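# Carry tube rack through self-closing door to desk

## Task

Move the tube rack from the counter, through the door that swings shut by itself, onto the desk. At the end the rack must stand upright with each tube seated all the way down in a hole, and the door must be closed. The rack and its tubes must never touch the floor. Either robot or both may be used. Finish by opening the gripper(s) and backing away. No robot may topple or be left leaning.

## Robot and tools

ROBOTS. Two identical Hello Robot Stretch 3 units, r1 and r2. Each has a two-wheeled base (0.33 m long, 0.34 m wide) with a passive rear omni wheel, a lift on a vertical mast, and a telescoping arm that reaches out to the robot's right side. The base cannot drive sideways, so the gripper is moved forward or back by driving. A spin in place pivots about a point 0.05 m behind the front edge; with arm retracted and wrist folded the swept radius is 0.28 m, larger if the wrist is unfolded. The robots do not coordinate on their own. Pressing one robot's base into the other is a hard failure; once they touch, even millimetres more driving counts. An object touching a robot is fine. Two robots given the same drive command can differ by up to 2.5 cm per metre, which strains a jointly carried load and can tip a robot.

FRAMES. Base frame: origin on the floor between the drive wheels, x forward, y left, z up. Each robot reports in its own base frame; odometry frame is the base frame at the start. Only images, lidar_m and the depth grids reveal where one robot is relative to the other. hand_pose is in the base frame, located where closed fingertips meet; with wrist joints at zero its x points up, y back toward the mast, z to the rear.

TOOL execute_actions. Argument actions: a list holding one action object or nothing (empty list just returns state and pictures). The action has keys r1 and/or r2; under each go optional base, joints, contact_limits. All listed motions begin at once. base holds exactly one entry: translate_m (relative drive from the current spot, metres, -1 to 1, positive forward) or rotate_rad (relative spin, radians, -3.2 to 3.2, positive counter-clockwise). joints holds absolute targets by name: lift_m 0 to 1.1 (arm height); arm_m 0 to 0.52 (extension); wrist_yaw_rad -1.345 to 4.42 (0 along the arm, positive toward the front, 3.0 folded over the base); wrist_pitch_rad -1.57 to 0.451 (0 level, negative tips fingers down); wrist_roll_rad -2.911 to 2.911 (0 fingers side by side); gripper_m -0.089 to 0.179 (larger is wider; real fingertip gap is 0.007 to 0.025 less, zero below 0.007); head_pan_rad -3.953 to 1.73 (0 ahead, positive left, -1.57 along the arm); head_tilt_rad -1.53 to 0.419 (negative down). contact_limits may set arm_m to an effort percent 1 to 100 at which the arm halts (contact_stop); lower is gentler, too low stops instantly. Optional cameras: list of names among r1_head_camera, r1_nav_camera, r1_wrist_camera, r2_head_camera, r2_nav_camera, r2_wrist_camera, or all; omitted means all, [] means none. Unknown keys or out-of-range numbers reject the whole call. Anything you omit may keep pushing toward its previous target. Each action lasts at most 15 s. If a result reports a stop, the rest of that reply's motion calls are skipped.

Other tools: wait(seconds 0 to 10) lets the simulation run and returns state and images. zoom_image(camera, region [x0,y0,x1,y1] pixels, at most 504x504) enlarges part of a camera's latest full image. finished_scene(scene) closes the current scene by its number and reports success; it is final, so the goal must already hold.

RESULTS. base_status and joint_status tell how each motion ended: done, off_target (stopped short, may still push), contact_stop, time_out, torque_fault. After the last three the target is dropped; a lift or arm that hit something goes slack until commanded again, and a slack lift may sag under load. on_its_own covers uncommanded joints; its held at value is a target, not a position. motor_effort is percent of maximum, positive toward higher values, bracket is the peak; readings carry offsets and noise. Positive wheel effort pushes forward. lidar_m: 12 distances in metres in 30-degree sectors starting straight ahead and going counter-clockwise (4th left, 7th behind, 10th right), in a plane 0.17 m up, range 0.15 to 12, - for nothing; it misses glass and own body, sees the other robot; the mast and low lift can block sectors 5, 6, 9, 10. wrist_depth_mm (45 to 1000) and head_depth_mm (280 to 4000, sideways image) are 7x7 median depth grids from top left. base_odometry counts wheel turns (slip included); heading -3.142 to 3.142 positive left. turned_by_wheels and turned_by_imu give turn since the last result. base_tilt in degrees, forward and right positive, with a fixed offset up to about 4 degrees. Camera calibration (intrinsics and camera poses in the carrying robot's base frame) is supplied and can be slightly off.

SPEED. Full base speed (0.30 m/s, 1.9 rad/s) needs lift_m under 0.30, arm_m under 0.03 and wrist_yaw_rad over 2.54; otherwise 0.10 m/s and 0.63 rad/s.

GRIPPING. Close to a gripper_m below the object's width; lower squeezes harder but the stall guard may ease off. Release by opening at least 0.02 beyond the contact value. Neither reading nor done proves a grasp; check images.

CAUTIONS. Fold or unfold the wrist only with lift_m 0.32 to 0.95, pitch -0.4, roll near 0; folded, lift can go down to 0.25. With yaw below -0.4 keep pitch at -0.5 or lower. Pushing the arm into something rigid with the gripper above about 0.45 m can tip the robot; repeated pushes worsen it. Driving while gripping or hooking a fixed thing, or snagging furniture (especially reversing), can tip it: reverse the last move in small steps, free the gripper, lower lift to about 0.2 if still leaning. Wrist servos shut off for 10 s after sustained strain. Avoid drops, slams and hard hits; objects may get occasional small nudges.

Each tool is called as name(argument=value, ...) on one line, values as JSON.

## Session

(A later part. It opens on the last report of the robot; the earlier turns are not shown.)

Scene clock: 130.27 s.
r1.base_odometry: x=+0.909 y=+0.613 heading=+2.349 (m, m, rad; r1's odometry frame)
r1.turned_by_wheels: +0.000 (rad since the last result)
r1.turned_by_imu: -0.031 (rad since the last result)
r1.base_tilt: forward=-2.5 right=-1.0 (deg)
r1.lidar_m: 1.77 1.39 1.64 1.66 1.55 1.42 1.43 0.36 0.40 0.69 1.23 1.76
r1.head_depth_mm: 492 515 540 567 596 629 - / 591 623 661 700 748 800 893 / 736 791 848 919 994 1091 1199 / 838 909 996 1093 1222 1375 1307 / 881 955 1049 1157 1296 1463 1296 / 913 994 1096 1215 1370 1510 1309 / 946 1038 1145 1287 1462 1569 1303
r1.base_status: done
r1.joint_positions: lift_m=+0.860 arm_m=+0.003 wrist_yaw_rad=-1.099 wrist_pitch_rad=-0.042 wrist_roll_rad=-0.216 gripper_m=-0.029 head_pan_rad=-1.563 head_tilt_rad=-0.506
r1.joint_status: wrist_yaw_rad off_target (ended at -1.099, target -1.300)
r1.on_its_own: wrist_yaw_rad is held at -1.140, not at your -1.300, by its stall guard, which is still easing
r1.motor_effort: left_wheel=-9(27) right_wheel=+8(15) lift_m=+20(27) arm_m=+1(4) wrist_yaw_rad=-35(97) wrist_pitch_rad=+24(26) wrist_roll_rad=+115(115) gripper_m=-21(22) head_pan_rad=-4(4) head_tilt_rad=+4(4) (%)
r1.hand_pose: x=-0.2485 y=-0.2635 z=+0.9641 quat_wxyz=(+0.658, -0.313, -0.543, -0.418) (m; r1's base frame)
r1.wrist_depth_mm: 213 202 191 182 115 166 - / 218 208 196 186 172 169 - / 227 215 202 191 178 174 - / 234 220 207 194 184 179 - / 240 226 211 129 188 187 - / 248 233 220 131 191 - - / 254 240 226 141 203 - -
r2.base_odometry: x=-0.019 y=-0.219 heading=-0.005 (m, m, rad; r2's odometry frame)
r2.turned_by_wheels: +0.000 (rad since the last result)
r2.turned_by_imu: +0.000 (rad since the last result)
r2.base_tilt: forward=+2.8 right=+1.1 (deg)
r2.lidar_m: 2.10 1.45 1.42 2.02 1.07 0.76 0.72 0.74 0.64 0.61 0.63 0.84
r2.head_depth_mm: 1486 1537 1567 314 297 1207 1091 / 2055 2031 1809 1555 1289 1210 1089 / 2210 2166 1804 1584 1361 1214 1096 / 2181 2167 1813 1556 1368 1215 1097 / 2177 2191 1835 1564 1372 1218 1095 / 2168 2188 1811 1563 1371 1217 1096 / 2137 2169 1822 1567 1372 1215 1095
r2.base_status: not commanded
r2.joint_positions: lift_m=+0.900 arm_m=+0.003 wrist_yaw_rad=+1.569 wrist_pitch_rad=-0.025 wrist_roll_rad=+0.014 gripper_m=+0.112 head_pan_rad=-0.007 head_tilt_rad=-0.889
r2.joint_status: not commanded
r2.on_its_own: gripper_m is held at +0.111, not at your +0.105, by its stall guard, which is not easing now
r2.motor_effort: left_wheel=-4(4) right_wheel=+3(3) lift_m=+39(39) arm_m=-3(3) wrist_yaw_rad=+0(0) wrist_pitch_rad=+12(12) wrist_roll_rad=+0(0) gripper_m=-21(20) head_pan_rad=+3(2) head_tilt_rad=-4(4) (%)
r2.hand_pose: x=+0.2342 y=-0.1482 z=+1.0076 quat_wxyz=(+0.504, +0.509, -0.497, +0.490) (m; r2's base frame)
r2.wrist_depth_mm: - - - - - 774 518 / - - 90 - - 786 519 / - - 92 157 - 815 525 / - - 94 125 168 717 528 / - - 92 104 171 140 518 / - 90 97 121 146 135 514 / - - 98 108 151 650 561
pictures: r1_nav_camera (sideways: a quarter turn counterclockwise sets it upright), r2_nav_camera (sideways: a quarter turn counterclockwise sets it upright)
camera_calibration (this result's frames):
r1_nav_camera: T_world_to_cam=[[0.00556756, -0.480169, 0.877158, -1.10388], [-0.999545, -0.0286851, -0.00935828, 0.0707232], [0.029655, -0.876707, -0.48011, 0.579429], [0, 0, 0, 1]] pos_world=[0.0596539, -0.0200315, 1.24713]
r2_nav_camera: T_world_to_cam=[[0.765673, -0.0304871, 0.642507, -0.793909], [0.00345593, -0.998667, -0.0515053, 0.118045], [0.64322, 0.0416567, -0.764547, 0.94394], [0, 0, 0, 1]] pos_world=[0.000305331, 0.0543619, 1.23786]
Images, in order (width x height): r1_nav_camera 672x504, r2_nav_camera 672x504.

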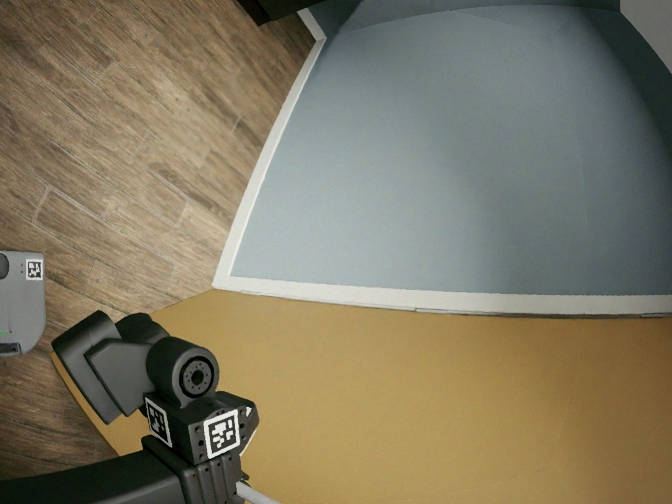

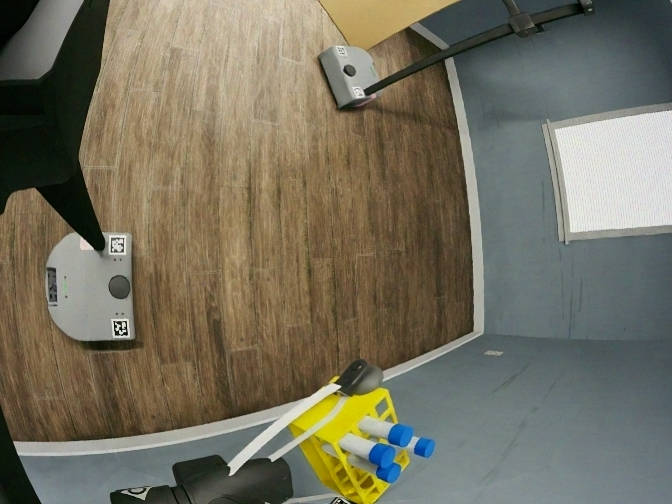

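execute_actions(actions=[{"r1":{"base":{"translate_m":0.42},"joints":{"wrist_yaw_rad":-0.95}},"r2":{"base":{"translate_m":1}}}], cameras=[])

execute_actions(actions=[{"r2":{"base":{"translate_m":0.3}}}], cameras=[])

execute_actions(actions=[{"r2":{"base":{"rotate_rad":1.65}}}], cameras=["r2_nav_camera"])

execute_actions(actions=[{"r2":{"base":{"translate_m":0.7}}}], cameras=["r2_nav_camera"])

Scene clock: 148.83 s.
r1.base_odometry: x=+0.615 y=+0.912 heading=+2.349 (m, m, rad; r1's odometry frame)
r1.turned_by_wheels: +0.000 (rad since the last result)
r1.turned_by_imu: -0.222 (rad since the last result)
r1.base_tilt: forward=-2.4 right=-1.0 (deg)
r1.lidar_m: 1.38 1.50 1.59 0.88 1.72 1.80 1.79 0.34 0.41 0.94 1.15 1.39
r1.head_depth_mm: 644 660 683 705 726 748 - / 816 873 919 957 998 1046 1168 / 849 921 1003 1099 1223 1374 1294 / 861 931 1018 1120 1243 1401 1292 / 871 944 1033 1136 1265 1432 1294 / 881 958 1047 1158 1291 1448 1301 / 892 970 1061 1177 1313 1466 1303
r1.base_status: done
r1.joint_positions: lift_m=+0.860 arm_m=+0.003 wrist_yaw_rad=-1.135 wrist_pitch_rad=-0.040 wrist_roll_rad=-0.261 gripper_m=-0.029 head_pan_rad=-1.563 head_tilt_rad=-0.506
r1.joint_status: wrist_yaw_rad off_target (ended at -1.135, target -0.950)
r1.on_its_own: wrist_yaw_rad is held at -1.145, not at your -0.950, by its stall guard, which is not easing now; wrist_roll_rad is held at -0.190, not at its first target -0.015, by its stall guard, which is not easing now
r1.motor_effort: left_wheel=-4(12) right_wheel=+6(17) lift_m=+24(24) arm_m=+1(1) wrist_yaw_rad=-8(77) wrist_pitch_rad=+23(23) wrist_roll_rad=+46(47) gripper_m=-20(20) head_pan_rad=-3(4) head_tilt_rad=+3(3) (%)
r1.hand_pose: x=-0.2527 y=-0.2552 z=+0.9644 quat_wxyz=(+0.662, -0.313, -0.522, -0.437) (m; r1's base frame)
r1.wrist_depth_mm: 258 233 209 192 115 162 154 / 262 237 214 194 118 164 - / 274 243 218 198 174 167 - / 277 250 223 200 180 169 - / 284 255 226 129 183 174 - / 291 258 234 131 185 180 - / 302 267 241 204 196 - -
r2.base_odometry: x=+0.981 y=-0.224 heading=-0.006 (m, m, rad; r2's odometry frame)
r2.turned_by_wheels: +0.000 (rad since the last result)
r2.turned_by_imu: +0.003 (rad since the last result)
r2.base_tilt: forward=+2.9 right=+1.3 (deg)
r2.lidar_m: 1.44 1.49 1.98 1.21 0.89 1.80 1.72 0.85 0.60 0.57 0.59 0.79
r2.head_depth_mm: 1290 1443 1487 314 297 1212 1091 / 1313 1537 1759 1557 1292 1210 1090 / 1305 1538 1760 1582 1364 1210 1088 / 1289 1510 1727 1556 1362 1214 1096 / 1284 1504 1735 1559 1361 1219 1096 / 1270 1498 1735 1562 1370 1219 1097 / 1263 1478 1728 1564 1371 1222 1092
r2.base_status: done
r2.joint_positions: lift_m=+0.900 arm_m=+0.003 wrist_yaw_rad=+1.569 wrist_pitch_rad=-0.025 wrist_roll_rad=+0.014 gripper_m=+0.112 head_pan_rad=-0.007 head_tilt_rad=-0.889
r2.joint_status: not commanded
r2.on_its_own: gripper_m is held at +0.111, not at your +0.105, by its stall guard, which is not easing now
r2.motor_effort: left_wheel=-4(6) right_wheel=+3(8) lift_m=+40(39) arm_m=-3(3) wrist_yaw_rad=+0(0) wrist_pitch_rad=+11(12) wrist_roll_rad=+0(0) gripper_m=-20(21) head_pan_rad=+3(2) head_tilt_rad=-4(3) (%)
r2.hand_pose: x=+0.2342 y=-0.1482 z=+1.0076 quat_wxyz=(+0.504, +0.509, -0.497, +0.490) (m; r2's base frame)
r2.wrist_depth_mm: - - - - - 724 485 / - - 90 - - 719 489 / - - 93 156 - 717 486 / - - 94 124 169 681 490 / - - 92 104 171 140 485 / - 90 97 121 146 135 473 / - - 98 108 153 616 515
pictures: none
ARM HIT: r1's arm struck itself hard.
No camera images: the call's "cameras" was empty. Leave "cameras" out to get every camera's image.

Scene clock: 153.07 s.
r1.base_odometry: x=+0.615 y=+0.912 heading=+2.349 (m, m, rad; r1's odometry frame)
r1.turned_by_wheels: +0.000 (rad since the last result)
r1.turned_by_imu: +0.001 (rad since the last result)
r1.base_tilt: forward=-2.4 right=-0.9 (deg)
r1.lidar_m: 1.38 1.51 1.59 1.57 1.71 1.81 1.79 0.34 0.41 0.94 1.15 1.39
r1.head_depth_mm: 645 663 683 704 725 749 - / 820 873 920 955 997 1043 1171 / 850 921 1000 1101 1226 1370 1294 / 860 935 1023 1121 1247 1404 1299 / 870 945 1033 1134 1267 1428 1294 / 883 958 1048 1160 1289 1451 1295 / 891 968 1061 1176 1315 1464 1312
r1.base_status: not commanded
r1.joint_positions: lift_m=+0.860 arm_m=+0.003 wrist_yaw_rad=-1.135 wrist_pitch_rad=-0.040 wrist_roll_rad=-0.261 gripper_m=-0.029 head_pan_rad=-1.563 head_tilt_rad=-0.506
r1.joint_status: not commanded
r1.on_its_own: wrist_yaw_rad is held at -1.145, not at your -0.950, by its stall guard, which is not easing now; wrist_roll_rad is held at -0.190, not at its first target -0.015, by its stall guard, which is not easing now
r1.motor_effort: left_wheel=-5(5) right_wheel=+6(6) lift_m=+25(24) arm_m=+1(1) wrist_yaw_rad=-9(8) wrist_pitch_rad=+23(23) wrist_roll_rad=+46(46) gripper_m=-20(20) head_pan_rad=-4(4) head_tilt_rad=+4(4) (%)
r1.hand_pose: x=-0.2527 y=-0.2552 z=+0.9644 quat_wxyz=(+0.662, -0.313, -0.522, -0.437) (m; r1's base frame)
r1.wrist_depth_mm: 257 234 209 191 115 161 155 / 261 240 214 195 118 164 - / 271 243 217 199 174 167 - / 279 247 222 201 180 169 - / 285 254 229 130 183 174 - / 293 259 234 132 184 179 - / 297 267 241 202 196 - -
r2.base_odometry: x=+1.281 y=-0.226 heading=-0.006 (m, m, rad; r2's odometry frame)
r2.turned_by_wheels: +0.000 (rad since the last result)
r2.turned_by_imu: +0.001 (rad since the last result)
r2.base_tilt: forward=+2.7 right=+1.4 (deg)
r2.lidar_m: 1.14 1.18 1.57 2.07 1.27 2.12 2.02 0.83 0.59 0.57 0.58 0.78
r2.head_depth_mm: 1034 1226 1403 315 297 1210 1091 / 1027 1212 1469 1555 1292 1211 1088 / 1022 1200 1457 1585 1366 1211 1093 / 1014 1194 1446 1555 1364 1214 1095 / 1008 1187 1429 1562 1365 1213 1094 / 990 1178 1412 1560 1367 1220 1097 / 971 1166 1407 1566 1372 1219 1097
r2.base_status: done
r2.joint_positions: lift_m=+0.900 arm_m=+0.003 wrist_yaw_rad=+1.569 wrist_pitch_rad=-0.025 wrist_roll_rad=+0.014 gripper_m=+0.112 head_pan_rad=-0.007 head_tilt_rad=-0.889
r2.joint_status: not commanded
r2.on_its_own: gripper_m is held at +0.111, not at your +0.105, by its stall guard, which is not easing now
r2.motor_effort: left_wheel=-4(6) right_wheel=+3(8) lift_m=+39(39) arm_m=-3(3) wrist_yaw_rad=+0(1) wrist_pitch_rad=+11(11) wrist_roll_rad=+0(0) gripper_m=-21(21) head_pan_rad=+2(2) head_tilt_rad=-4(4) (%)
r2.hand_pose: x=+0.2342 y=-0.1482 z=+1.0076 quat_wxyz=(+0.504, +0.509, -0.497, +0.490) (m; r2's base frame)
r2.wrist_depth_mm: 967 964 962 - - 709 474 / - - 90 987 - 707 479 / - - 92 156 - 718 476 / - - 93 125 168 647 475 / - - 92 104 171 139 471 / - 90 97 121 145 135 464 / - - 98 108 152 593 501
pictures: none
No camera images: the call's "cameras" was empty. Leave "cameras" out to get every camera's image.

Scene clock: 156.67 s.
r1.base_odometry: x=+0.615 y=+0.912 heading=+2.349 (m, m, rad; r1's odometry frame)
r1.turned_by_wheels: +0.000 (rad since the last result)
r1.turned_by_imu: +0.001 (rad since the last result)
r1.base_tilt: forward=-2.4 right=-1.0 (deg)
r1.lidar_m: 1.38 1.50 1.59 1.57 1.17 1.81 1.79 0.34 0.41 0.94 1.15 1.39
r1.head_depth_mm: 644 663 683 705 726 750 - / 816 875 920 961 1000 1043 1171 / 853 920 1002 1100 1221 1377 1297 / 858 930 1018 1116 1244 1390 1302 / 871 948 1033 1138 1267 1431 1302 / 881 958 1046 1155 1292 1458 1310 / 895 964 1063 1174 1313 1457 1312
r1.base_status: not commanded
r1.joint_positions: lift_m=+0.860 arm_m=+0.003 wrist_yaw_rad=-1.135 wrist_pitch_rad=-0.040 wrist_roll_rad=-0.261 gripper_m=-0.029 head_pan_rad=-1.563 head_tilt_rad=-0.506
r1.joint_status: not commanded
r1.on_its_own: wrist_yaw_rad is held at -1.145, not at your -0.950, by its stall guard, which is not easing now; wrist_roll_rad is held at -0.190, not at its first target -0.015, by its stall guard, which is not easing now
r1.motor_effort: left_wheel=-5(5) right_wheel=+6(6) lift_m=+24(24) arm_m=+1(1) wrist_yaw_rad=-8(9) wrist_pitch_rad=+23(23) wrist_roll_rad=+46(46) gripper_m=-21(20) head_pan_rad=-4(4) head_tilt_rad=+4(3) (%)
r1.hand_pose: x=-0.2527 y=-0.2552 z=+0.9644 quat_wxyz=(+0.662, -0.313, -0.522, -0.437) (m; r1's base frame)
r1.wrist_depth_mm: 256 233 209 191 115 162 155 / 265 237 214 195 118 164 - / 271 244 218 199 173 167 - / 277 248 224 201 180 169 - / 282 254 225 130 183 174 - / 292 259 232 131 185 180 - / 300 267 241 203 197 - -
r2.base_odometry: x=+1.281 y=-0.226 heading=+1.644 (m, m, rad; r2's odometry frame)
r2.turned_by_wheels: +1.650 (rad since the last result)
r2.turned_by_imu: +1.647 (rad since the last result)
r2.base_tilt: forward=+2.9 right=+1.3 (deg)
r2.lidar_m: 1.26 1.02 2.07 1.88 0.77 0.58 0.57 0.59 0.85 1.15 1.21 1.70
r2.head_depth_mm: 1838 2056 1823 314 297 1208 1090 / 1846 2065 1811 1556 1292 1212 1093 / 2714 2121 1815 1590 1362 1209 1090 / 2719 2170 1814 1562 1360 1220 1094 / 2715 2175 1817 1562 1366 1218 1092 / 2743 2013 1746 1500 1364 1217 1098 / 1773 2074 1829 1428 1369 1217 1097
r2.base_status: done
r2.joint_positions: lift_m=+0.900 arm_m=+0.003 wrist_yaw_rad=+1.569 wrist_pitch_rad=-0.026 wrist_roll_rad=+0.014 gripper_m=+0.112 head_pan_rad=-0.007 head_tilt_rad=-0.889
r2.joint_status: not commanded
r2.on_its_own: gripper_m is held at +0.111, not at your +0.105, by its stall guard, which is not easing now
r2.motor_effort: left_wheel=-4(11) right_wheel=+3(8) lift_m=+39(39) arm_m=-3(3) wrist_yaw_rad=+0(0) wrist_pitch_rad=+11(12) wrist_roll_rad=-1(0) gripper_m=-21(21) head_pan_rad=+3(2) head_tilt_rad=-4(4) (%)
r2.hand_pose: x=+0.2342 y=-0.1482 z=+1.0076 quat_wxyz=(+0.504, +0.509, -0.497, +0.490) (m; r2's base frame)
r2.wrist_depth_mm: - - - - - - - / - 841 90 - - - - / - - 93 156 - - - / - - 93 125 170 - - / - 881 92 104 170 140 - / - 90 97 121 146 135 - / - - 98 108 151 - -
pictures: r2_nav_camera (sideways: a quarter turn counterclockwise sets it upright)
camera_calibration (this result's frames):
r2_nav_camera: T_world_to_cam=[[0.765744, -0.0304749, 0.642423, -0.793801], [0.00346675, -0.998667, -0.0515065, 0.118046], [0.643136, 0.0416679, -0.764617, 0.944032], [0, 0, 0, 1]] pos_world=[0.000297448, 0.0543619, 1.23786]
Images, in order (width x height): r2_nav_camera 672x504.

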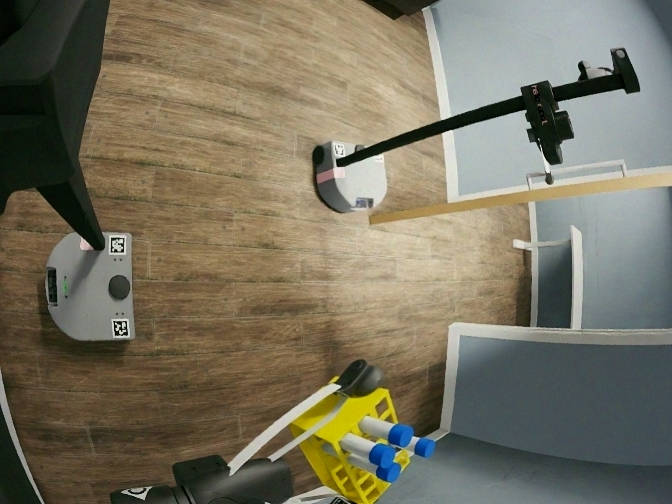

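Scene clock: 164.90 s.
r1.base_odometry: x=+0.615 y=+0.912 heading=+2.349 (m, m, rad; r1's odometry frame)
r1.turned_by_wheels: +0.000 (rad since the last result)
r1.turned_by_imu: +0.002 (rad since the last result)
r1.base_tilt: forward=-2.4 right=-1.0 (deg)
r1.lidar_m: 1.38 1.51 1.58 1.57 0.59 0.61 1.79 0.34 0.41 0.94 1.15 1.39
r1.head_depth_mm: 644 662 682 703 726 747 - / 818 876 921 954 998 1045 1171 / 850 920 999 1100 1215 1380 1300 / 858 938 1019 1118 1250 1398 1295 / 871 944 1032 1143 1264 1436 1298 / 884 958 1047 1151 1286 1449 1314 / 892 964 1064 1181 1303 1469 1313
r1.base_status: not commanded
r1.joint_positions: lift_m=+0.860 arm_m=+0.003 wrist_yaw_rad=-1.135 wrist_pitch_rad=-0.040 wrist_roll_rad=-0.261 gripper_m=-0.029 head_pan_rad=-1.563 head_tilt_rad=-0.506
r1.joint_status: not commanded
r1.on_its_own: wrist_yaw_rad is held at -1.145, not at your -0.950, by its stall guard, which is not easing now; wrist_roll_rad is held at -0.190, not at its first target -0.015, by its stall guard, which is not easing now
r1.motor_effort: left_wheel=-5(5) right_wheel=+6(6) lift_m=+25(24) arm_m=+1(1) wrist_yaw_rad=-8(9) wrist_pitch_rad=+23(23) wrist_roll_rad=+46(46) gripper_m=-20(20) head_pan_rad=-5(4) head_tilt_rad=+3(3) (%)
r1.hand_pose: x=-0.2527 y=-0.2552 z=+0.9644 quat_wxyz=(+0.662, -0.313, -0.522, -0.437) (m; r1's base frame)
r1.wrist_depth_mm: 258 233 210 190 115 161 154 / 264 237 214 194 118 163 - / 272 243 217 199 174 167 - / 279 247 222 201 179 168 - / 288 253 226 129 183 174 - / 293 258 232 131 185 180 - / 298 266 240 202 196 - -
r2.base_odometry: x=+1.230 y=+0.472 heading=+1.644 (m, m, rad; r2's odometry frame)
r2.turned_by_wheels: +0.000 (rad since the last result)
r2.turned_by_imu: +0.001 (rad since the last result)
r2.base_tilt: forward=+2.8 right=+1.3 (deg)
r2.lidar_m: 3.09 0.60 0.54 1.99 1.72 1.30 1.26 1.33 1.20 1.18 1.24 1.39
r2.head_depth_mm: 1205 1417 1684 314 297 1207 1089 / 2695 1983 1705 1559 1287 1211 1089 / 2701 2174 1811 1588 1367 1209 1090 / 2710 2183 1814 1557 1369 1213 1095 / 2655 2173 1817 1558 1365 1216 1094 / 2707 2184 1824 1527 1303 1214 1097 / 2739 1286 1046 909 1323 1105 1079
r2.base_status: done
r2.joint_positions: lift_m=+0.900 arm_m=+0.003 wrist_yaw_rad=+1.569 wrist_pitch_rad=-0.026 wrist_roll_rad=+0.014 gripper_m=+0.112 head_pan_rad=-0.007 head_tilt_rad=-0.889
r2.joint_status: not commanded
r2.on_its_own: gripper_m is held at +0.111, not at your +0.105, by its stall guard, which is not easing now
r2.motor_effort: left_wheel=-5(6) right_wheel=+3(9) lift_m=+39(38) arm_m=-3(3) wrist_yaw_rad=-1(0) wrist_pitch_rad=+11(11) wrist_roll_rad=+0(0) gripper_m=-21(21) head_pan_rad=+3(2) head_tilt_rad=-4(4) (%)
r2.hand_pose: x=+0.2342 y=-0.1482 z=+1.0076 quat_wxyz=(+0.504, +0.509, -0.497, +0.490) (m; r2's base frame)
r2.wrist_depth_mm: 490 804 - - - - - / 482 690 90 - - - - / 490 715 93 156 - - - / 502 709 94 124 169 - - / 556 605 92 104 170 139 - / - 90 97 121 146 134 - / - 690 98 108 151 - -
pictures: r2_nav_camera (sideways: a quarter turn counterclockwise sets it upright)
camera_calibration (this result's frames):
r2_nav_camera: T_world_to_cam=[[0.765758, -0.030475, 0.642406, -0.793779], [0.00346563, -0.998667, -0.0515067, 0.118046], [0.643119, 0.041668, -0.764631, 0.944051], [0, 0, 0, 1]] pos_world=[0.000296027, 0.0543619, 1.23786]
Images, in order (width x height): r2_nav_camera 672x504.

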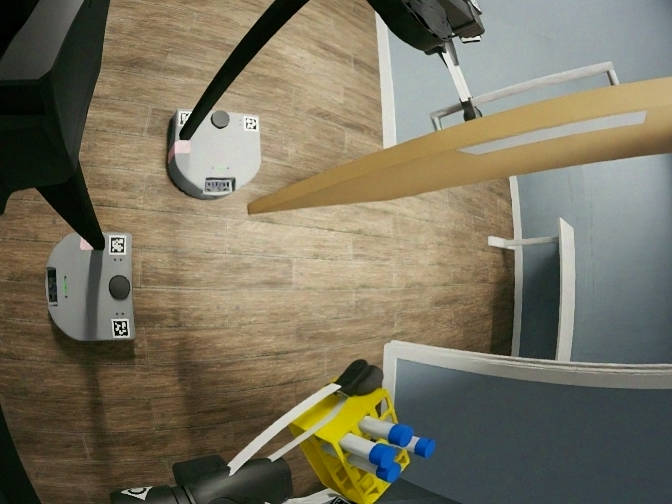

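execute_actions(actions=[{"r2":{"base":{"translate_m":1}}}], cameras=[])

execute_actions(actions=[{"r2":{"base":{"translate_m":0.95}}}], cameras=[])

execute_actions(actions=[{"r1":{"joints":{"gripper_m":0.12}},"r2":{"base":{"rotate_rad":1.3},"joints":{"wrist_yaw_rad":0,"head_pan_rad":-1.57,"head_tilt_rad":-0.7}}}], cameras=["r2_nav_camera","r1_nav_camera"])

Scene clock: 184.23 s.
r1.base_odometry: x=+0.615 y=+0.912 heading=+2.349 (m, m, rad; r1's odometry frame)
r1.turned_by_wheels: +0.000 (rad since the last result)
r1.turned_by_imu: +0.004 (rad since the last result)
r1.base_tilt: forward=-2.4 right=-1.1 (deg)
r1.lidar_m: 1.37 1.51 1.58 1.57 1.71 1.81 1.79 0.34 0.41 0.94 1.15 1.39
r1.head_depth_mm: 645 663 682 704 726 750 - / 816 874 922 961 997 1041 1174 / 851 919 999 1102 1229 1375 1297 / 862 930 1019 1123 1250 1402 1292 / 872 942 1028 1137 1265 1428 1301 / 882 958 1045 1151 1290 1449 1313 / 892 972 1065 1175 1313 1462 1305
r1.base_status: not commanded
r1.joint_positions: lift_m=+0.860 arm_m=+0.003 wrist_yaw_rad=-1.135 wrist_pitch_rad=-0.040 wrist_roll_rad=-0.261 gripper_m=-0.029 head_pan_rad=-1.563 head_tilt_rad=-0.506
r1.joint_status: not commanded
r1.on_its_own: wrist_yaw_rad is held at -1.145, not at your -0.950, by its stall guard, which is not easing now; wrist_roll_rad is held at -0.190, not at its first target -0.015, by its stall guard, which is not easing now
r1.motor_effort: left_wheel=-5(4) right_wheel=+6(6) lift_m=+24(24) arm_m=+1(1) wrist_yaw_rad=-9(8) wrist_pitch_rad=+23(23) wrist_roll_rad=+46(46) gripper_m=-20(20) head_pan_rad=-5(5) head_tilt_rad=+4(3) (%)
r1.hand_pose: x=-0.2527 y=-0.2552 z=+0.9644 quat_wxyz=(+0.662, -0.313, -0.522, -0.437) (m; r1's base frame)
r1.wrist_depth_mm: 257 234 210 192 115 162 155 / 262 238 214 193 119 163 - / 270 242 217 196 174 167 - / 277 249 222 201 180 169 - / 285 254 228 129 185 174 - / 295 260 235 131 185 180 - / 298 267 240 202 196 - -
r2.base_odometry: x=+1.157 y=+1.470 heading=+1.644 (m, m, rad; r2's odometry frame)
r2.turned_by_wheels: +0.000 (rad since the last result)
r2.turned_by_imu: +0.002 (rad since the last result)
r2.base_tilt: forward=+2.9 right=+1.3 (deg)
r2.lidar_m: 2.10 0.68 0.39 0.35 0.35 0.43 2.26 1.67 1.26 1.21 0.52 0.55
r2.head_depth_mm: 2238 2163 1814 314 297 1151 1092 / 2241 2157 1810 1557 1296 1212 1091 / 2237 2179 1818 1587 1370 1213 1094 / 2248 2171 1823 1560 1362 1222 1092 / 2160 2117 1798 1562 1364 1212 1094 / 2245 2202 1818 1557 1368 1217 1097 / 2265 2189 1822 1569 1372 1203 1078
r2.base_status: done
r2.joint_positions: lift_m=+0.900 arm_m=+0.003 wrist_yaw_rad=+1.569 wrist_pitch_rad=-0.026 wrist_roll_rad=+0.014 gripper_m=+0.112 head_pan_rad=-0.007 head_tilt_rad=-0.889
r2.joint_status: not commanded
r2.on_its_own: gripper_m is held at +0.111, not at your +0.105, by its stall guard, which is not easing now
r2.motor_effort: left_wheel=-4(5) right_wheel=+3(8) lift_m=+39(38) arm_m=-3(3) wrist_yaw_rad=+0(0) wrist_pitch_rad=+12(11) wrist_roll_rad=+0(0) gripper_m=-22(21) head_pan_rad=+3(2) head_tilt_rad=-4(4) (%)
r2.hand_pose: x=+0.2342 y=-0.1482 z=+1.0076 quat_wxyz=(+0.504, +0.509, -0.497, +0.490) (m; r2's base frame)
r2.wrist_depth_mm: - - - - - - 283 / - - 90 - - - 290 / - - 93 156 - - 291 / - - 93 125 168 - 290 / - - 92 104 171 140 287 / - 90 97 122 146 134 284 / - - 98 108 152 363 310
pictures: none
No camera images: the call's "cameras" was empty. Leave "cameras" out to get every camera's image.

Scene clock: 194.97 s.
r1.base_odometry: x=+0.615 y=+0.912 heading=+2.349 (m, m, rad; r1's odometry frame)
r1.turned_by_wheels: +0.000 (rad since the last result)
r1.turned_by_imu: +0.003 (rad since the last result)
r1.base_tilt: forward=-2.5 right=-1.0 (deg)
r1.lidar_m: 1.38 1.50 1.59 1.57 1.72 1.80 1.79 0.34 0.41 0.94 1.15 1.39
r1.head_depth_mm: 645 662 683 704 724 749 - / 817 874 919 958 998 1046 1171 / 851 916 999 1104 1222 1368 1296 / 863 935 1022 1122 1243 1401 1298 / 872 942 1037 1139 1263 1426 1303 / 882 959 1047 1158 1289 1449 1299 / 892 970 1063 1178 1313 1467 1306
r1.base_status: not commanded
r1.joint_positions: lift_m=+0.860 arm_m=+0.003 wrist_yaw_rad=-1.135 wrist_pitch_rad=-0.040 wrist_roll_rad=-0.261 gripper_m=-0.029 head_pan_rad=-1.563 head_tilt_rad=-0.506
r1.joint_status: not commanded
r1.on_its_own: wrist_yaw_rad is held at -1.145, not at your -0.950, by its stall guard, which is not easing now; wrist_roll_rad is held at -0.190, not at its first target -0.015, by its stall guard, which is not easing now
r1.motor_effort: left_wheel=-5(5) right_wheel=+6(6) lift_m=+24(24) arm_m=+1(1) wrist_yaw_rad=-9(8) wrist_pitch_rad=+23(23) wrist_roll_rad=+46(46) gripper_m=-20(21) head_pan_rad=-4(4) head_tilt_rad=+3(3) (%)
r1.hand_pose: x=-0.2527 y=-0.2552 z=+0.9644 quat_wxyz=(+0.662, -0.313, -0.522, -0.437) (m; r1's base frame)
r1.wrist_depth_mm: 256 233 209 191 115 161 155 / 263 236 212 194 118 164 - / 271 243 219 197 174 166 - / 283 248 222 201 180 168 - / 287 254 227 130 184 174 - / 290 260 234 131 185 180 - / 301 265 240 204 196 - -
r2.base_odometry: x=+1.087 y=+2.417 heading=+1.644 (m, m, rad; r2's odometry frame)
r2.turned_by_wheels: +0.000 (rad since the last result)
r2.turned_by_imu: +0.002 (rad since the last result)
r2.base_tilt: forward=+2.9 right=+1.1 (deg)
r2.lidar_m: 1.15 1.64 2.33 1.55 0.64 0.67 1.24 0.63 0.70 1.27 1.33 1.46
r2.head_depth_mm: 1196 958 1760 314 297 1213 1087 / 1201 960 1764 1549 1289 1211 1088 / 1200 961 1765 1588 1364 1209 1092 / 1207 963 1774 1564 1361 1214 1095 / 1209 968 1739 1556 1366 1216 1094 / 1209 965 1736 1560 1367 1214 1093 / 1316 970 1783 1567 1375 1223 1099
r2.base_status: done
r2.joint_positions: lift_m=+0.900 arm_m=+0.003 wrist_yaw_rad=+1.569 wrist_pitch_rad=-0.026 wrist_roll_rad=+0.014 gripper_m=+0.112 head_pan_rad=-0.007 head_tilt_rad=-0.889
r2.joint_status: not commanded
r2.on_its_own: gripper_m is held at +0.111, not at your +0.105, by its stall guard, which is not easing now
r2.motor_effort: left_wheel=-4(6) right_wheel=+4(9) lift_m=+39(39) arm_m=-3(3) wrist_yaw_rad=+0(0) wrist_pitch_rad=+11(11) wrist_roll_rad=+0(0) gripper_m=-20(20) head_pan_rad=+4(2) head_tilt_rad=-3(4) (%)
r2.hand_pose: x=+0.2342 y=-0.1482 z=+1.0076 quat_wxyz=(+0.504, +0.509, -0.497, +0.490) (m; r2's base frame)
r2.wrist_depth_mm: - - - - - - - / - - 90 - - - - / - - 92 156 - - - / - - 93 124 168 - - / - - 92 104 171 140 862 / - 90 97 121 146 134 - / - - 98 109 152 - -
pictures: none
No camera images: the call's "cameras" was empty. Leave "cameras" out to get every camera's image.

Scene clock: 198.00 s.
r1.base_odometry: x=+0.615 y=+0.912 heading=+2.349 (m, m, rad; r1's odometry frame)
r1.turned_by_wheels: +0.000 (rad since the last result)
r1.turned_by_imu: +0.001 (rad since the last result)
r1.base_tilt: forward=-2.4 right=-0.9 (deg)
r1.lidar_m: 1.38 1.50 1.58 1.57 1.71 1.81 1.79 0.80 0.81 1.03 1.15 1.39
r1.head_depth_mm: 771 816 870 932 996 1082 - / 828 895 966 1046 1137 1245 1290 / 848 921 999 1098 1221 1380 1295 / 862 933 1019 1123 1247 1396 1294 / 871 947 1034 1142 1266 1421 1305 / 879 955 1045 1156 1292 1447 1303 / 893 968 1067 1172 1309 1464 1304
r1.base_status: not commanded
r1.joint_positions: lift_m=+0.860 arm_m=+0.003 wrist_yaw_rad=-1.121 wrist_pitch_rad=-0.041 wrist_roll_rad=-0.247 gripper_m=+0.120 head_pan_rad=-1.563 head_tilt_rad=-0.506
r1.joint_status: all done
r1.on_its_own: wrist_yaw_rad is held at -1.145, not at your -0.950, by its stall guard, which is not easing now; wrist_roll_rad is held at -0.190, not at its first target -0.015, by its stall guard, which is not easing now; wrist_yaw_rad is at rest, and its effort (-20) is outside its rest range (-12 to +12)
r1.motor_effort: left_wheel=+2(5) right_wheel=+0(7) lift_m=+25(24) arm_m=+1(1) wrist_yaw_rad=-20(20) wrist_pitch_rad=+23(24) wrist_roll_rad=+37(49) gripper_m=-1(79) head_pan_rad=-5(4) head_tilt_rad=+3(3) (%)
r1.hand_pose: x=-0.2511 y=-0.2584 z=+0.9644 quat_wxyz=(+0.661, -0.313, -0.529, -0.430) (m; r1's base frame)
r1.wrist_depth_mm: 492 515 538 549 566 - - / 506 529 548 580 604 - - / 528 534 570 596 - - - / 532 568 588 610 - - - / 557 583 606 630 - - - / 581 591 626 669 - - - / 594 638 651 684 - - -
r2.base_odometry: x=+1.087 y=+2.417 heading=+2.944 (m, m, rad; r2's odometry frame)
r2.turned_by_wheels: +1.300 (rad since the last result)
r2.turned_by_imu: +1.298 (rad since the last result)
r2.base_tilt: forward=+2.7 right=+1.3 (deg)
r2.lidar_m: 2.50 0.89 0.65 0.72 1.01 0.63 1.01 1.27 1.46 1.56 1.15 1.85
r2.head_depth_mm: 1452 1387 1108 1775 1594 - - / 1420 1393 1044 1677 1602 - - / 1383 1394 1030 442 - - 1097 / 1352 1396 422 395 - 1305 1120 / 1320 1409 1038 1076 1523 1307 1137 / 1289 1384 1040 1743 1530 1311 1145 / 1263 1357 1046 1443 1494 1307 1141
r2.base_status: done
r2.joint_positions: lift_m=+0.900 arm_m=+0.003 wrist_yaw_rad=+0.002 wrist_pitch_rad=-0.026 wrist_roll_rad=+0.014 gripper_m=+0.112 head_pan_rad=-1.563 head_tilt_rad=-0.705
r2.joint_status: all done
r2.on_its_own: gripper_m is held at +0.111, not at your +0.105, by its stall guard, which is not easing now
r2.motor_effort: left_wheel=-4(10) right_wheel=+3(7) lift_m=+39(39) arm_m=-3(3) wrist_yaw_rad=-3(6) wrist_pitch_rad=+12(12) wrist_roll_rad=+0(0) gripper_m=-21(20) head_pan_rad=-3(30) head_tilt_rad=+2(14) (%)
r2.hand_pose: x=-0.0209 y=-0.4033 z=+1.0076 quat_wxyz=(+0.702, +0.010, -0.712, -0.009) (m; r2's base frame)
r2.wrist_depth_mm: - - - - - - - / - - 90 - - - - / - - 93 156 - - - / - - 94 125 169 - - / - 807 92 104 170 141 846 / 641 90 97 121 146 135 - / - - 98 108 152 - -
pictures: r1_nav_camera (sideways: a quarter turn counterclockwise sets it upright), r2_nav_camera (sideways: a quarter turn counterclockwise sets it upright)
camera_calibration (this result's frames):
r1_nav_camera: T_world_to_cam=[[0.00556773, -0.480169, 0.877158, -1.10388], [-0.999545, -0.0286855, -0.00935828, 0.0707232], [0.0296553, -0.876707, -0.48011, 0.579429], [0, 0, 0, 1]] pos_world=[0.0596539, -0.0200315, 1.24713]
r2_nav_camera: T_world_to_cam=[[-0.0201176, -0.635607, 0.77175, -0.957546], [-0.998433, -0.0275448, -0.0487123, 0.120532], [0.0522196, -0.771521, -0.634057, 0.77783], [0, 0, 0, 1]] pos_world=[0.0604617, -0.00519135, 1.23805]
Images, in order (width x height): r1_nav_camera 672x504, r2_nav_camera 672x504.

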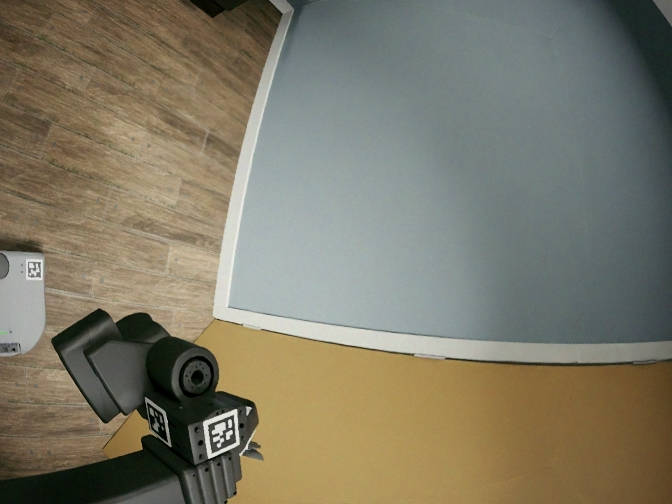

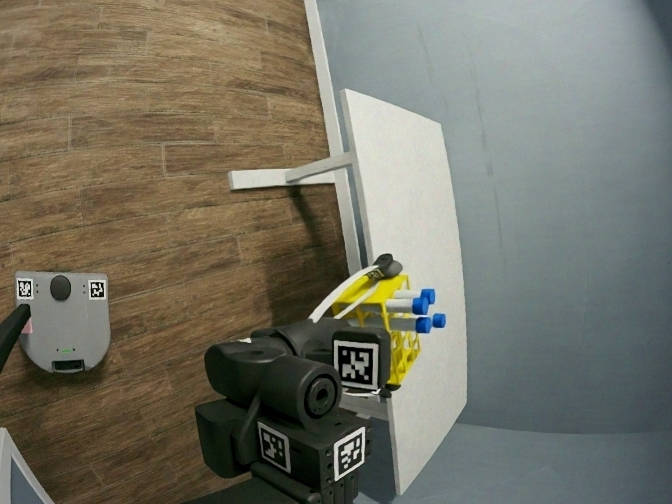

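execute_actions(actions=[{"r2":{"base":{"rotate_rad":-0.9}}}], cameras=[])

execute_actions(actions=[{"r2":{"base":{"translate_m":0.35},"joints":{"lift_m":0.76}}}], cameras=[])

execute_actions(actions=[{"r2":{"base":{"rotate_rad":0.9},"joints":{"arm_m":0.4}}}], cameras=["r2_wrist_camera"])

execute_actions(actions=[{"r2":{"joints":{"lift_m":0.695}}}], cameras=["r2_head_camera"])

Scene clock: 207.07 s.
r1.base_odometry: x=+0.615 y=+0.912 heading=+2.349 (m, m, rad; r1's odometry frame)
r1.turned_by_wheels: +0.000 (rad since the last result)
r1.turned_by_imu: +0.002 (rad since the last result)
r1.base_tilt: forward=-2.5 right=-1.1 (deg)
r1.lidar_m: 1.38 1.51 1.59 1.57 1.71 1.80 1.79 1.31 1.07 1.04 1.15 1.39
r1.head_depth_mm: 832 902 978 1072 1189 1330 - / 842 907 991 1085 1206 1356 1324 / 850 919 998 1099 1220 1365 1288 / 859 932 1019 1120 1247 1406 1295 / 874 946 1032 1139 1266 1431 1302 / 884 957 1054 1157 1290 1462 1300 / 888 970 1064 1172 1309 1467 1303
r1.base_status: not commanded
r1.joint_positions: lift_m=+0.860 arm_m=+0.003 wrist_yaw_rad=-1.121 wrist_pitch_rad=-0.041 wrist_roll_rad=-0.247 gripper_m=+0.120 head_pan_rad=-1.563 head_tilt_rad=-0.506
r1.joint_status: not commanded
r1.on_its_own: wrist_yaw_rad is held at -1.145, not at your -0.950, by its stall guard, which is not easing now; wrist_roll_rad is held at -0.190, not at its first target -0.015, by its stall guard, which is not easing now; wrist_yaw_rad is at rest, and its effort (-21) is outside its rest range (-12 to +12)
r1.motor_effort: left_wheel=+2(2) right_wheel=+0(0) lift_m=+24(25) arm_m=+1(1) wrist_yaw_rad=-21(20) wrist_pitch_rad=+23(23) wrist_roll_rad=+37(37) gripper_m=+0(1) head_pan_rad=-4(4) head_tilt_rad=+4(3) (%)
r1.hand_pose: x=-0.2511 y=-0.2584 z=+0.9644 quat_wxyz=(+0.661, -0.313, -0.529, -0.430) (m; r1's base frame)
r1.wrist_depth_mm: 655 763 969 - - - - / 681 790 - - - - - / 700 828 - - - - - / 730 887 - - - - - / 750 909 - - - - - / 787 919 - - - - - / 811 - - - - - -
r2.base_odometry: x=+1.087 y=+2.417 heading=+2.044 (m, m, rad; r2's odometry frame)
r2.turned_by_wheels: -0.900 (rad since the last result)
r2.turned_by_imu: -0.897 (rad since the last result)
r2.base_tilt: forward=+2.7 right=+1.2 (deg)
r2.lidar_m: 1.15 2.07 2.50 0.72 0.57 0.54 0.55 0.62 1.27 1.30 1.46 1.56
r2.head_depth_mm: 1036 1160 1313 1521 1587 - - / 1082 1216 1369 1617 1588 - - / 1130 1277 1406 436 - - 1095 / 1179 1347 423 393 - 1300 1115 / 1238 1414 1614 1078 1537 1306 1141 / 1298 1442 1753 1846 1536 1313 1140 / 1359 1477 1793 1746 1522 1313 1140
r2.base_status: done
r2.joint_positions: lift_m=+0.900 arm_m=+0.003 wrist_yaw_rad=+0.001 wrist_pitch_rad=-0.026 wrist_roll_rad=+0.014 gripper_m=+0.112 head_pan_rad=-1.563 head_tilt_rad=-0.705
r2.joint_status: not commanded
r2.on_its_own: gripper_m is held at +0.111, not at your +0.105, by its stall guard, which is not easing now
r2.motor_effort: left_wheel=+2(7) right_wheel=-4(9) lift_m=+39(39) arm_m=-3(3) wrist_yaw_rad=-2(3) wrist_pitch_rad=+11(12) wrist_roll_rad=+0(0) gripper_m=-20(22) head_pan_rad=-2(2) head_tilt_rad=+2(1) (%)
r2.hand_pose: x=-0.0211 y=-0.4033 z=+1.0076 quat_wxyz=(+0.702, +0.010, -0.712, -0.009) (m; r2's base frame)
r2.wrist_depth_mm: - - - - 951 831 757 / - - 90 - 993 865 786 / - - 90 156 - 929 821 / - - 92 124 168 895 854 / 858 795 93 104 172 140 853 / 650 90 99 121 146 135 874 / - - 99 108 152 978 918
pictures: none
No camera images: the call's "cameras" was empty. Leave "cameras" out to get every camera's image.

Scene clock: 212.13 s.
r1.base_odometry: x=+0.615 y=+0.912 heading=+2.349 (m, m, rad; r1's odometry frame)
r1.turned_by_wheels: +0.000 (rad since the last result)
r1.turned_by_imu: +0.001 (rad since the last result)
r1.base_tilt: forward=-2.4 right=-1.0 (deg)
r1.lidar_m: 1.38 1.50 1.58 1.57 1.71 1.80 1.79 1.32 1.06 1.04 1.16 1.39
r1.head_depth_mm: 832 902 982 1075 1190 1323 - / 841 909 985 1090 1208 1352 1319 / 853 917 996 1100 1219 1363 1299 / 862 932 1015 1118 1247 1397 1297 / 868 944 1031 1136 1263 1428 1293 / 882 959 1048 1156 1285 1459 1305 / 889 969 1059 1173 1311 1461 1308
r1.base_status: not commanded
r1.joint_positions: lift_m=+0.860 arm_m=+0.003 wrist_yaw_rad=-1.121 wrist_pitch_rad=-0.041 wrist_roll_rad=-0.247 gripper_m=+0.120 head_pan_rad=-1.563 head_tilt_rad=-0.506
r1.joint_status: not commanded
r1.on_its_own: wrist_yaw_rad is held at -1.145, not at your -0.950, by its stall guard, which is not easing now; wrist_roll_rad is held at -0.190, not at its first target -0.015, by its stall guard, which is not easing now; wrist_yaw_rad is at rest, and its effort (-21) is outside its rest range (-12 to +12)
r1.motor_effort: left_wheel=+2(1) right_wheel=-1(1) lift_m=+25(25) arm_m=+1(1) wrist_yaw_rad=-21(20) wrist_pitch_rad=+23(23) wrist_roll_rad=+38(37) gripper_m=+0(0) head_pan_rad=-5(4) head_tilt_rad=+3(3) (%)
r1.hand_pose: x=-0.2511 y=-0.2584 z=+0.9644 quat_wxyz=(+0.661, -0.313, -0.529, -0.430) (m; r1's base frame)
r1.wrist_depth_mm: 656 771 954 - - - - / 681 797 - - - - - / 710 834 - - - - - / 720 883 - - - - - / 756 902 - - - - - / 789 899 - - - - - / 796 - - - - - -
r2.base_odometry: x=+0.928 y=+2.729 heading=+2.044 (m, m, rad; r2's odometry frame)
r2.turned_by_wheels: +0.000 (rad since the last result)
r2.turned_by_imu: +0.001 (rad since the last result)
r2.base_tilt: forward=+2.9 right=+1.2 (deg)
r2.lidar_m: 0.82 1.64 2.35 1.21 0.83 0.85 0.87 1.04 1.42 1.35 1.32 0.81
r2.head_depth_mm: 1168 1309 1486 1678 1517 1322 - / 1213 1364 1562 1734 1481 1329 - / 1266 1428 1644 1802 544 - - / 1329 1430 1716 1842 497 1286 1140 / 1380 1476 1083 1740 1497 1309 1136 / 1452 1414 1040 903 1536 1311 1141 / 1502 1419 1047 826 1498 1310 1143
r2.base_status: done
r2.joint_positions: lift_m=+0.760 arm_m=+0.003 wrist_yaw_rad=+0.001 wrist_pitch_rad=-0.026 wrist_roll_rad=+0.014 gripper_m=+0.112 head_pan_rad=-1.563 head_tilt_rad=-0.705
r2.joint_status: all done
r2.on_its_own: gripper_m is held at +0.111, not at your +0.105, by its stall guard, which is not easing now
r2.motor_effort: left_wheel=+3(7) right_wheel=-3(5) lift_m=+21(36) arm_m=-3(3) wrist_yaw_rad=-2(2) wrist_pitch_rad=+12(12) wrist_roll_rad=+0(0) gripper_m=-20(23) head_pan_rad=-3(3) head_tilt_rad=+1(1) (%)
r2.hand_pose: x=-0.0211 y=-0.4033 z=+0.8683 quat_wxyz=(+0.702, +0.010, -0.712, -0.009) (m; r2's base frame)
r2.wrist_depth_mm: 908 - - - - 962 855 / 937 - 90 - - 989 912 / 974 - 93 156 - - 909 / 836 816 94 124 168 - 953 / 518 498 92 104 170 139 990 / 381 90 98 121 146 135 980 / 613 - 98 108 152 - -
pictures: none
No camera images: the call's "cameras" was empty. Leave "cameras" out to get every camera's image.

Scene clock: 216.27 s.
r1.base_odometry: x=+0.615 y=+0.912 heading=+2.349 (m, m, rad; r1's odometry frame)
r1.turned_by_wheels: +0.000 (rad since the last result)
r1.turned_by_imu: +0.001 (rad since the last result)
r1.base_tilt: forward=-2.3 right=-0.9 (deg)
r1.lidar_m: 1.38 1.50 1.58 1.57 1.72 1.80 1.79 1.32 1.06 1.04 1.15 1.39
r1.head_depth_mm: 834 901 979 1075 1190 1329 - / 842 908 985 1088 1208 1351 1324 / 847 918 1001 1101 1224 1364 1298 / 861 933 1019 1119 1240 1403 1293 / 869 950 1032 1138 1264 1430 1301 / 884 956 1046 1154 1286 1458 1302 / 890 969 1062 1171 1312 1460 1309
r1.base_status: not commanded
r1.joint_positions: lift_m=+0.860 arm_m=+0.003 wrist_yaw_rad=-1.121 wrist_pitch_rad=-0.041 wrist_roll_rad=-0.247 gripper_m=+0.120 head_pan_rad=-1.563 head_tilt_rad=-0.506
r1.joint_status: not commanded
r1.on_its_own: wrist_yaw_rad is held at -1.145, not at your -0.950, by its stall guard, which is not easing now; wrist_roll_rad is held at -0.190, not at its first target -0.015, by its stall guard, which is not easing now; wrist_yaw_rad is at rest, and its effort (-21) is outside its rest range (-12 to +12)
r1.motor_effort: left_wheel=+2(2) right_wheel=-1(0) lift_m=+25(24) arm_m=+1(1) wrist_yaw_rad=-21(20) wrist_pitch_rad=+23(23) wrist_roll_rad=+37(37) gripper_m=-1(0) head_pan_rad=-4(4) head_tilt_rad=+4(3) (%)
r1.hand_pose: x=-0.2511 y=-0.2584 z=+0.9644 quat_wxyz=(+0.661, -0.313, -0.529, -0.430) (m; r1's base frame)
r1.wrist_depth_mm: 649 768 963 - - - - / 674 804 - - - - - / 700 850 - - - - - / 728 882 - - - - - / 762 916 - - - - - / 779 916 - - - - - / 804 - - - - - -
r2.base_odometry: x=+0.928 y=+2.729 heading=+2.944 (m, m, rad; r2's odometry frame)
r2.turned_by_wheels: +0.900 (rad since the last result)
r2.turned_by_imu: +0.899 (rad since the last result)
r2.base_tilt: forward=+3.0 right=+1.4 (deg)
r2.lidar_m: 2.34 1.48 0.89 0.83 0.86 0.96 1.42 1.42 1.36 1.25 0.81 1.48
r2.head_depth_mm: 1153 1273 1024 815 1515 - - / 1128 1258 1065 - 1452 1290 1135 / 1098 1226 943 793 1451 1298 1138 / 1077 1207 786 798 1418 1302 1136 / 1049 1185 1034 824 736 1303 1137 / 1023 1153 1040 824 719 1283 1141 / 998 1131 1045 825 703 1308 1140
r2.base_status: done
r2.joint_positions: lift_m=+0.760 arm_m=+0.400 wrist_yaw_rad=+0.001 wrist_pitch_rad=-0.026 wrist_roll_rad=+0.014 gripper_m=+0.112 head_pan_rad=-1.563 head_tilt_rad=-0.704
r2.joint_status: all done
r2.on_its_own: gripper_m is held at +0.111, not at your +0.105, by its stall guard, which is not easing now
r2.motor_effort: left_wheel=-3(10) right_wheel=+2(9) lift_m=+21(21) arm_m=+2(3) wrist_yaw_rad=-1(1) wrist_pitch_rad=+12(12) wrist_roll_rad=+0(0) gripper_m=-19(21) head_pan_rad=-2(3) head_tilt_rad=+1(1) (%)
r2.hand_pose: x=-0.0212 y=-0.8002 z=+0.8683 quat_wxyz=(+0.702, +0.010, -0.712, -0.009) (m; r2's base frame)
r2.wrist_depth_mm: 503 525 554 565 607 648 674 / 522 537 90 587 643 681 737 / 543 555 94 156 672 722 760 / 561 602 94 125 169 717 783 / 510 492 92 105 171 140 501 / 378 90 97 122 146 135 367 / 287 288 98 108 151 267 287
pictures: r2_wrist_camera
camera_calibration (this result's frames):
r2_wrist_camera: T_world_to_cam=[[-0.999939, -0.0033688, -0.0105013, -0.0164114], [0.00928593, 0.256509, -0.966497, 1.07047], [0.00594962, -0.966536, -0.256462, -0.386078], [0, 0, 0, 1]] pos_world=[-0.0240537, -0.647798, 0.935419]
Images, in order (width x height): r2_wrist_camera 644x364.

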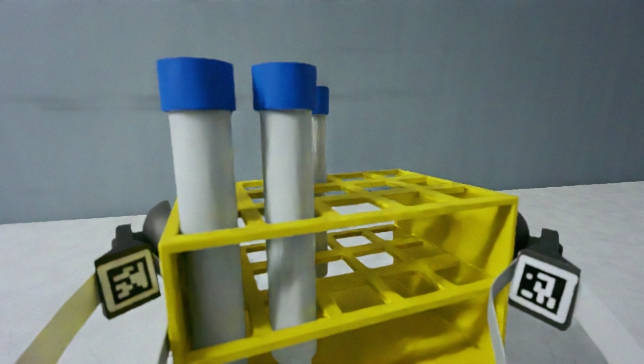

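Scene clock: 217.70 s.
r1.base_odometry: x=+0.615 y=+0.912 heading=+2.349 (m, m, rad; r1's odometry frame)
r1.turned_by_wheels: +0.000 (rad since the last result)
r1.turned_by_imu: +0.000 (rad since the last result)
r1.base_tilt: forward=-2.4 right=-1.0 (deg)
r1.lidar_m: 1.38 1.50 1.58 1.57 1.72 1.81 1.79 1.32 1.06 1.04 1.15 1.39
r1.head_depth_mm: 832 899 982 1073 1185 1320 - / 842 905 985 1097 1204 1353 1331 / 849 919 1001 1098 1230 1360 1297 / 860 930 1013 1121 1253 1407 1302 / 870 944 1034 1137 1270 1429 1304 / 882 958 1050 1161 1290 1453 1307 / 890 971 1064 1170 1314 1457 1304
r1.base_status: not commanded
r1.joint_positions: lift_m=+0.860 arm_m=+0.003 wrist_yaw_rad=-1.121 wrist_pitch_rad=-0.041 wrist_roll_rad=-0.247 gripper_m=+0.120 head_pan_rad=-1.563 head_tilt_rad=-0.506
r1.joint_status: not commanded
r1.on_its_own: wrist_yaw_rad is held at -1.145, not at your -0.950, by its stall guard, which is not easing now; wrist_roll_rad is held at -0.190, not at its first target -0.015, by its stall guard, which is not easing now; wrist_yaw_rad is at rest, and its effort (-21) is outside its rest range (-12 to +12)
r1.motor_effort: left_wheel=+2(1) right_wheel=+0(1) lift_m=+25(24) arm_m=+1(1) wrist_yaw_rad=-21(20) wrist_pitch_rad=+23(23) wrist_roll_rad=+37(37) gripper_m=+0(0) head_pan_rad=-4(5) head_tilt_rad=+3(3) (%)
r1.hand_pose: x=-0.2511 y=-0.2584 z=+0.9644 quat_wxyz=(+0.661, -0.313, -0.529, -0.430) (m; r1's base frame)
r1.wrist_depth_mm: 660 791 967 - - - - / 683 790 - - - - - / 720 814 - - - - - / 712 886 - - - - - / 762 908 - - - - - / 783 883 - - - - - / 822 - - - - - -
r2.base_odometry: x=+0.928 y=+2.729 heading=+2.944 (m, m, rad; r2's odometry frame)
r2.turned_by_wheels: +0.000 (rad since the last result)
r2.turned_by_imu: +0.000 (rad since the last result)
r2.base_tilt: forward=+2.8 right=+1.3 (deg)
r2.lidar_m: 2.35 1.48 0.89 0.83 0.85 0.97 1.42 1.42 1.35 1.24 0.81 1.47
r2.head_depth_mm: 1156 1269 1022 814 1515 1324 - / 1123 1256 1028 842 - 1301 1122 / 1100 1231 1073 771 1452 1300 1137 / 1073 1212 877 798 1412 1302 1139 / 1048 1187 1037 825 736 1304 1139 / 1029 1154 1041 827 718 1279 1140 / 1004 1126 1044 827 703 1311 1142
r2.base_status: not commanded
r2.joint_positions: lift_m=+0.695 arm_m=+0.400 wrist_yaw_rad=+0.001 wrist_pitch_rad=-0.026 wrist_roll_rad=+0.014 gripper_m=+0.112 head_pan_rad=-1.563 head_tilt_rad=-0.704
r2.joint_status: all done
r2.on_its_own: gripper_m is held at +0.111, not at your +0.105, by its stall guard, which is not easing now
r2.motor_effort: left_wheel=-4(4) right_wheel=+3(3) lift_m=+21(20) arm_m=+2(3) wrist_yaw_rad=-1(1) wrist_pitch_rad=+12(12) wrist_roll_rad=+0(0) gripper_m=-22(21) head_pan_rad=-4(2) head_tilt_rad=+2(1) (%)
r2.hand_pose: x=-0.0212 y=-0.8002 z=+0.8033 quat_wxyz=(+0.702, +0.010, -0.712, -0.009) (m; r2's base frame)
r2.wrist_depth_mm: 510 522 558 578 616 655 674 / 522 533 90 597 646 676 718 / 542 560 93 157 683 721 766 / 535 560 94 125 168 550 551 / 348 336 92 104 171 140 345 / 272 90 98 121 147 135 254 / 200 200 98 108 152 183 198
pictures: r2_head_camera (sideways: a quarter turn clockwise sets it upright)
camera_calibration (this result's frames):
r2_head_camera: T_world_to_cam=[[-0.00204132, 0.669883, -0.742464, 0.988954], [0.999989, 0.00446971, 0.00128341, -0.00322226], [0.00417834, -0.742453, -0.669885, 0.826588], [0, 0, 0, 1]] pos_world=[0.00178723, -0.0487672, 1.28799]
Images, in order (width x height): r2_head_camera 896x504.

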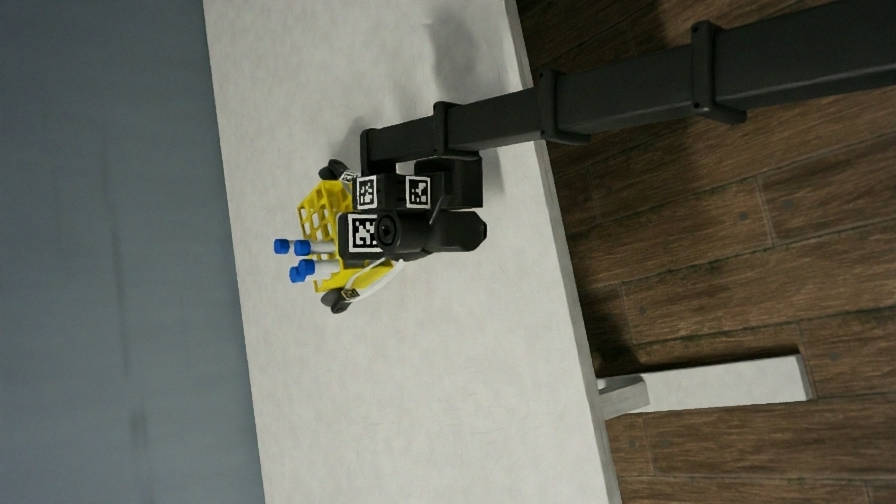

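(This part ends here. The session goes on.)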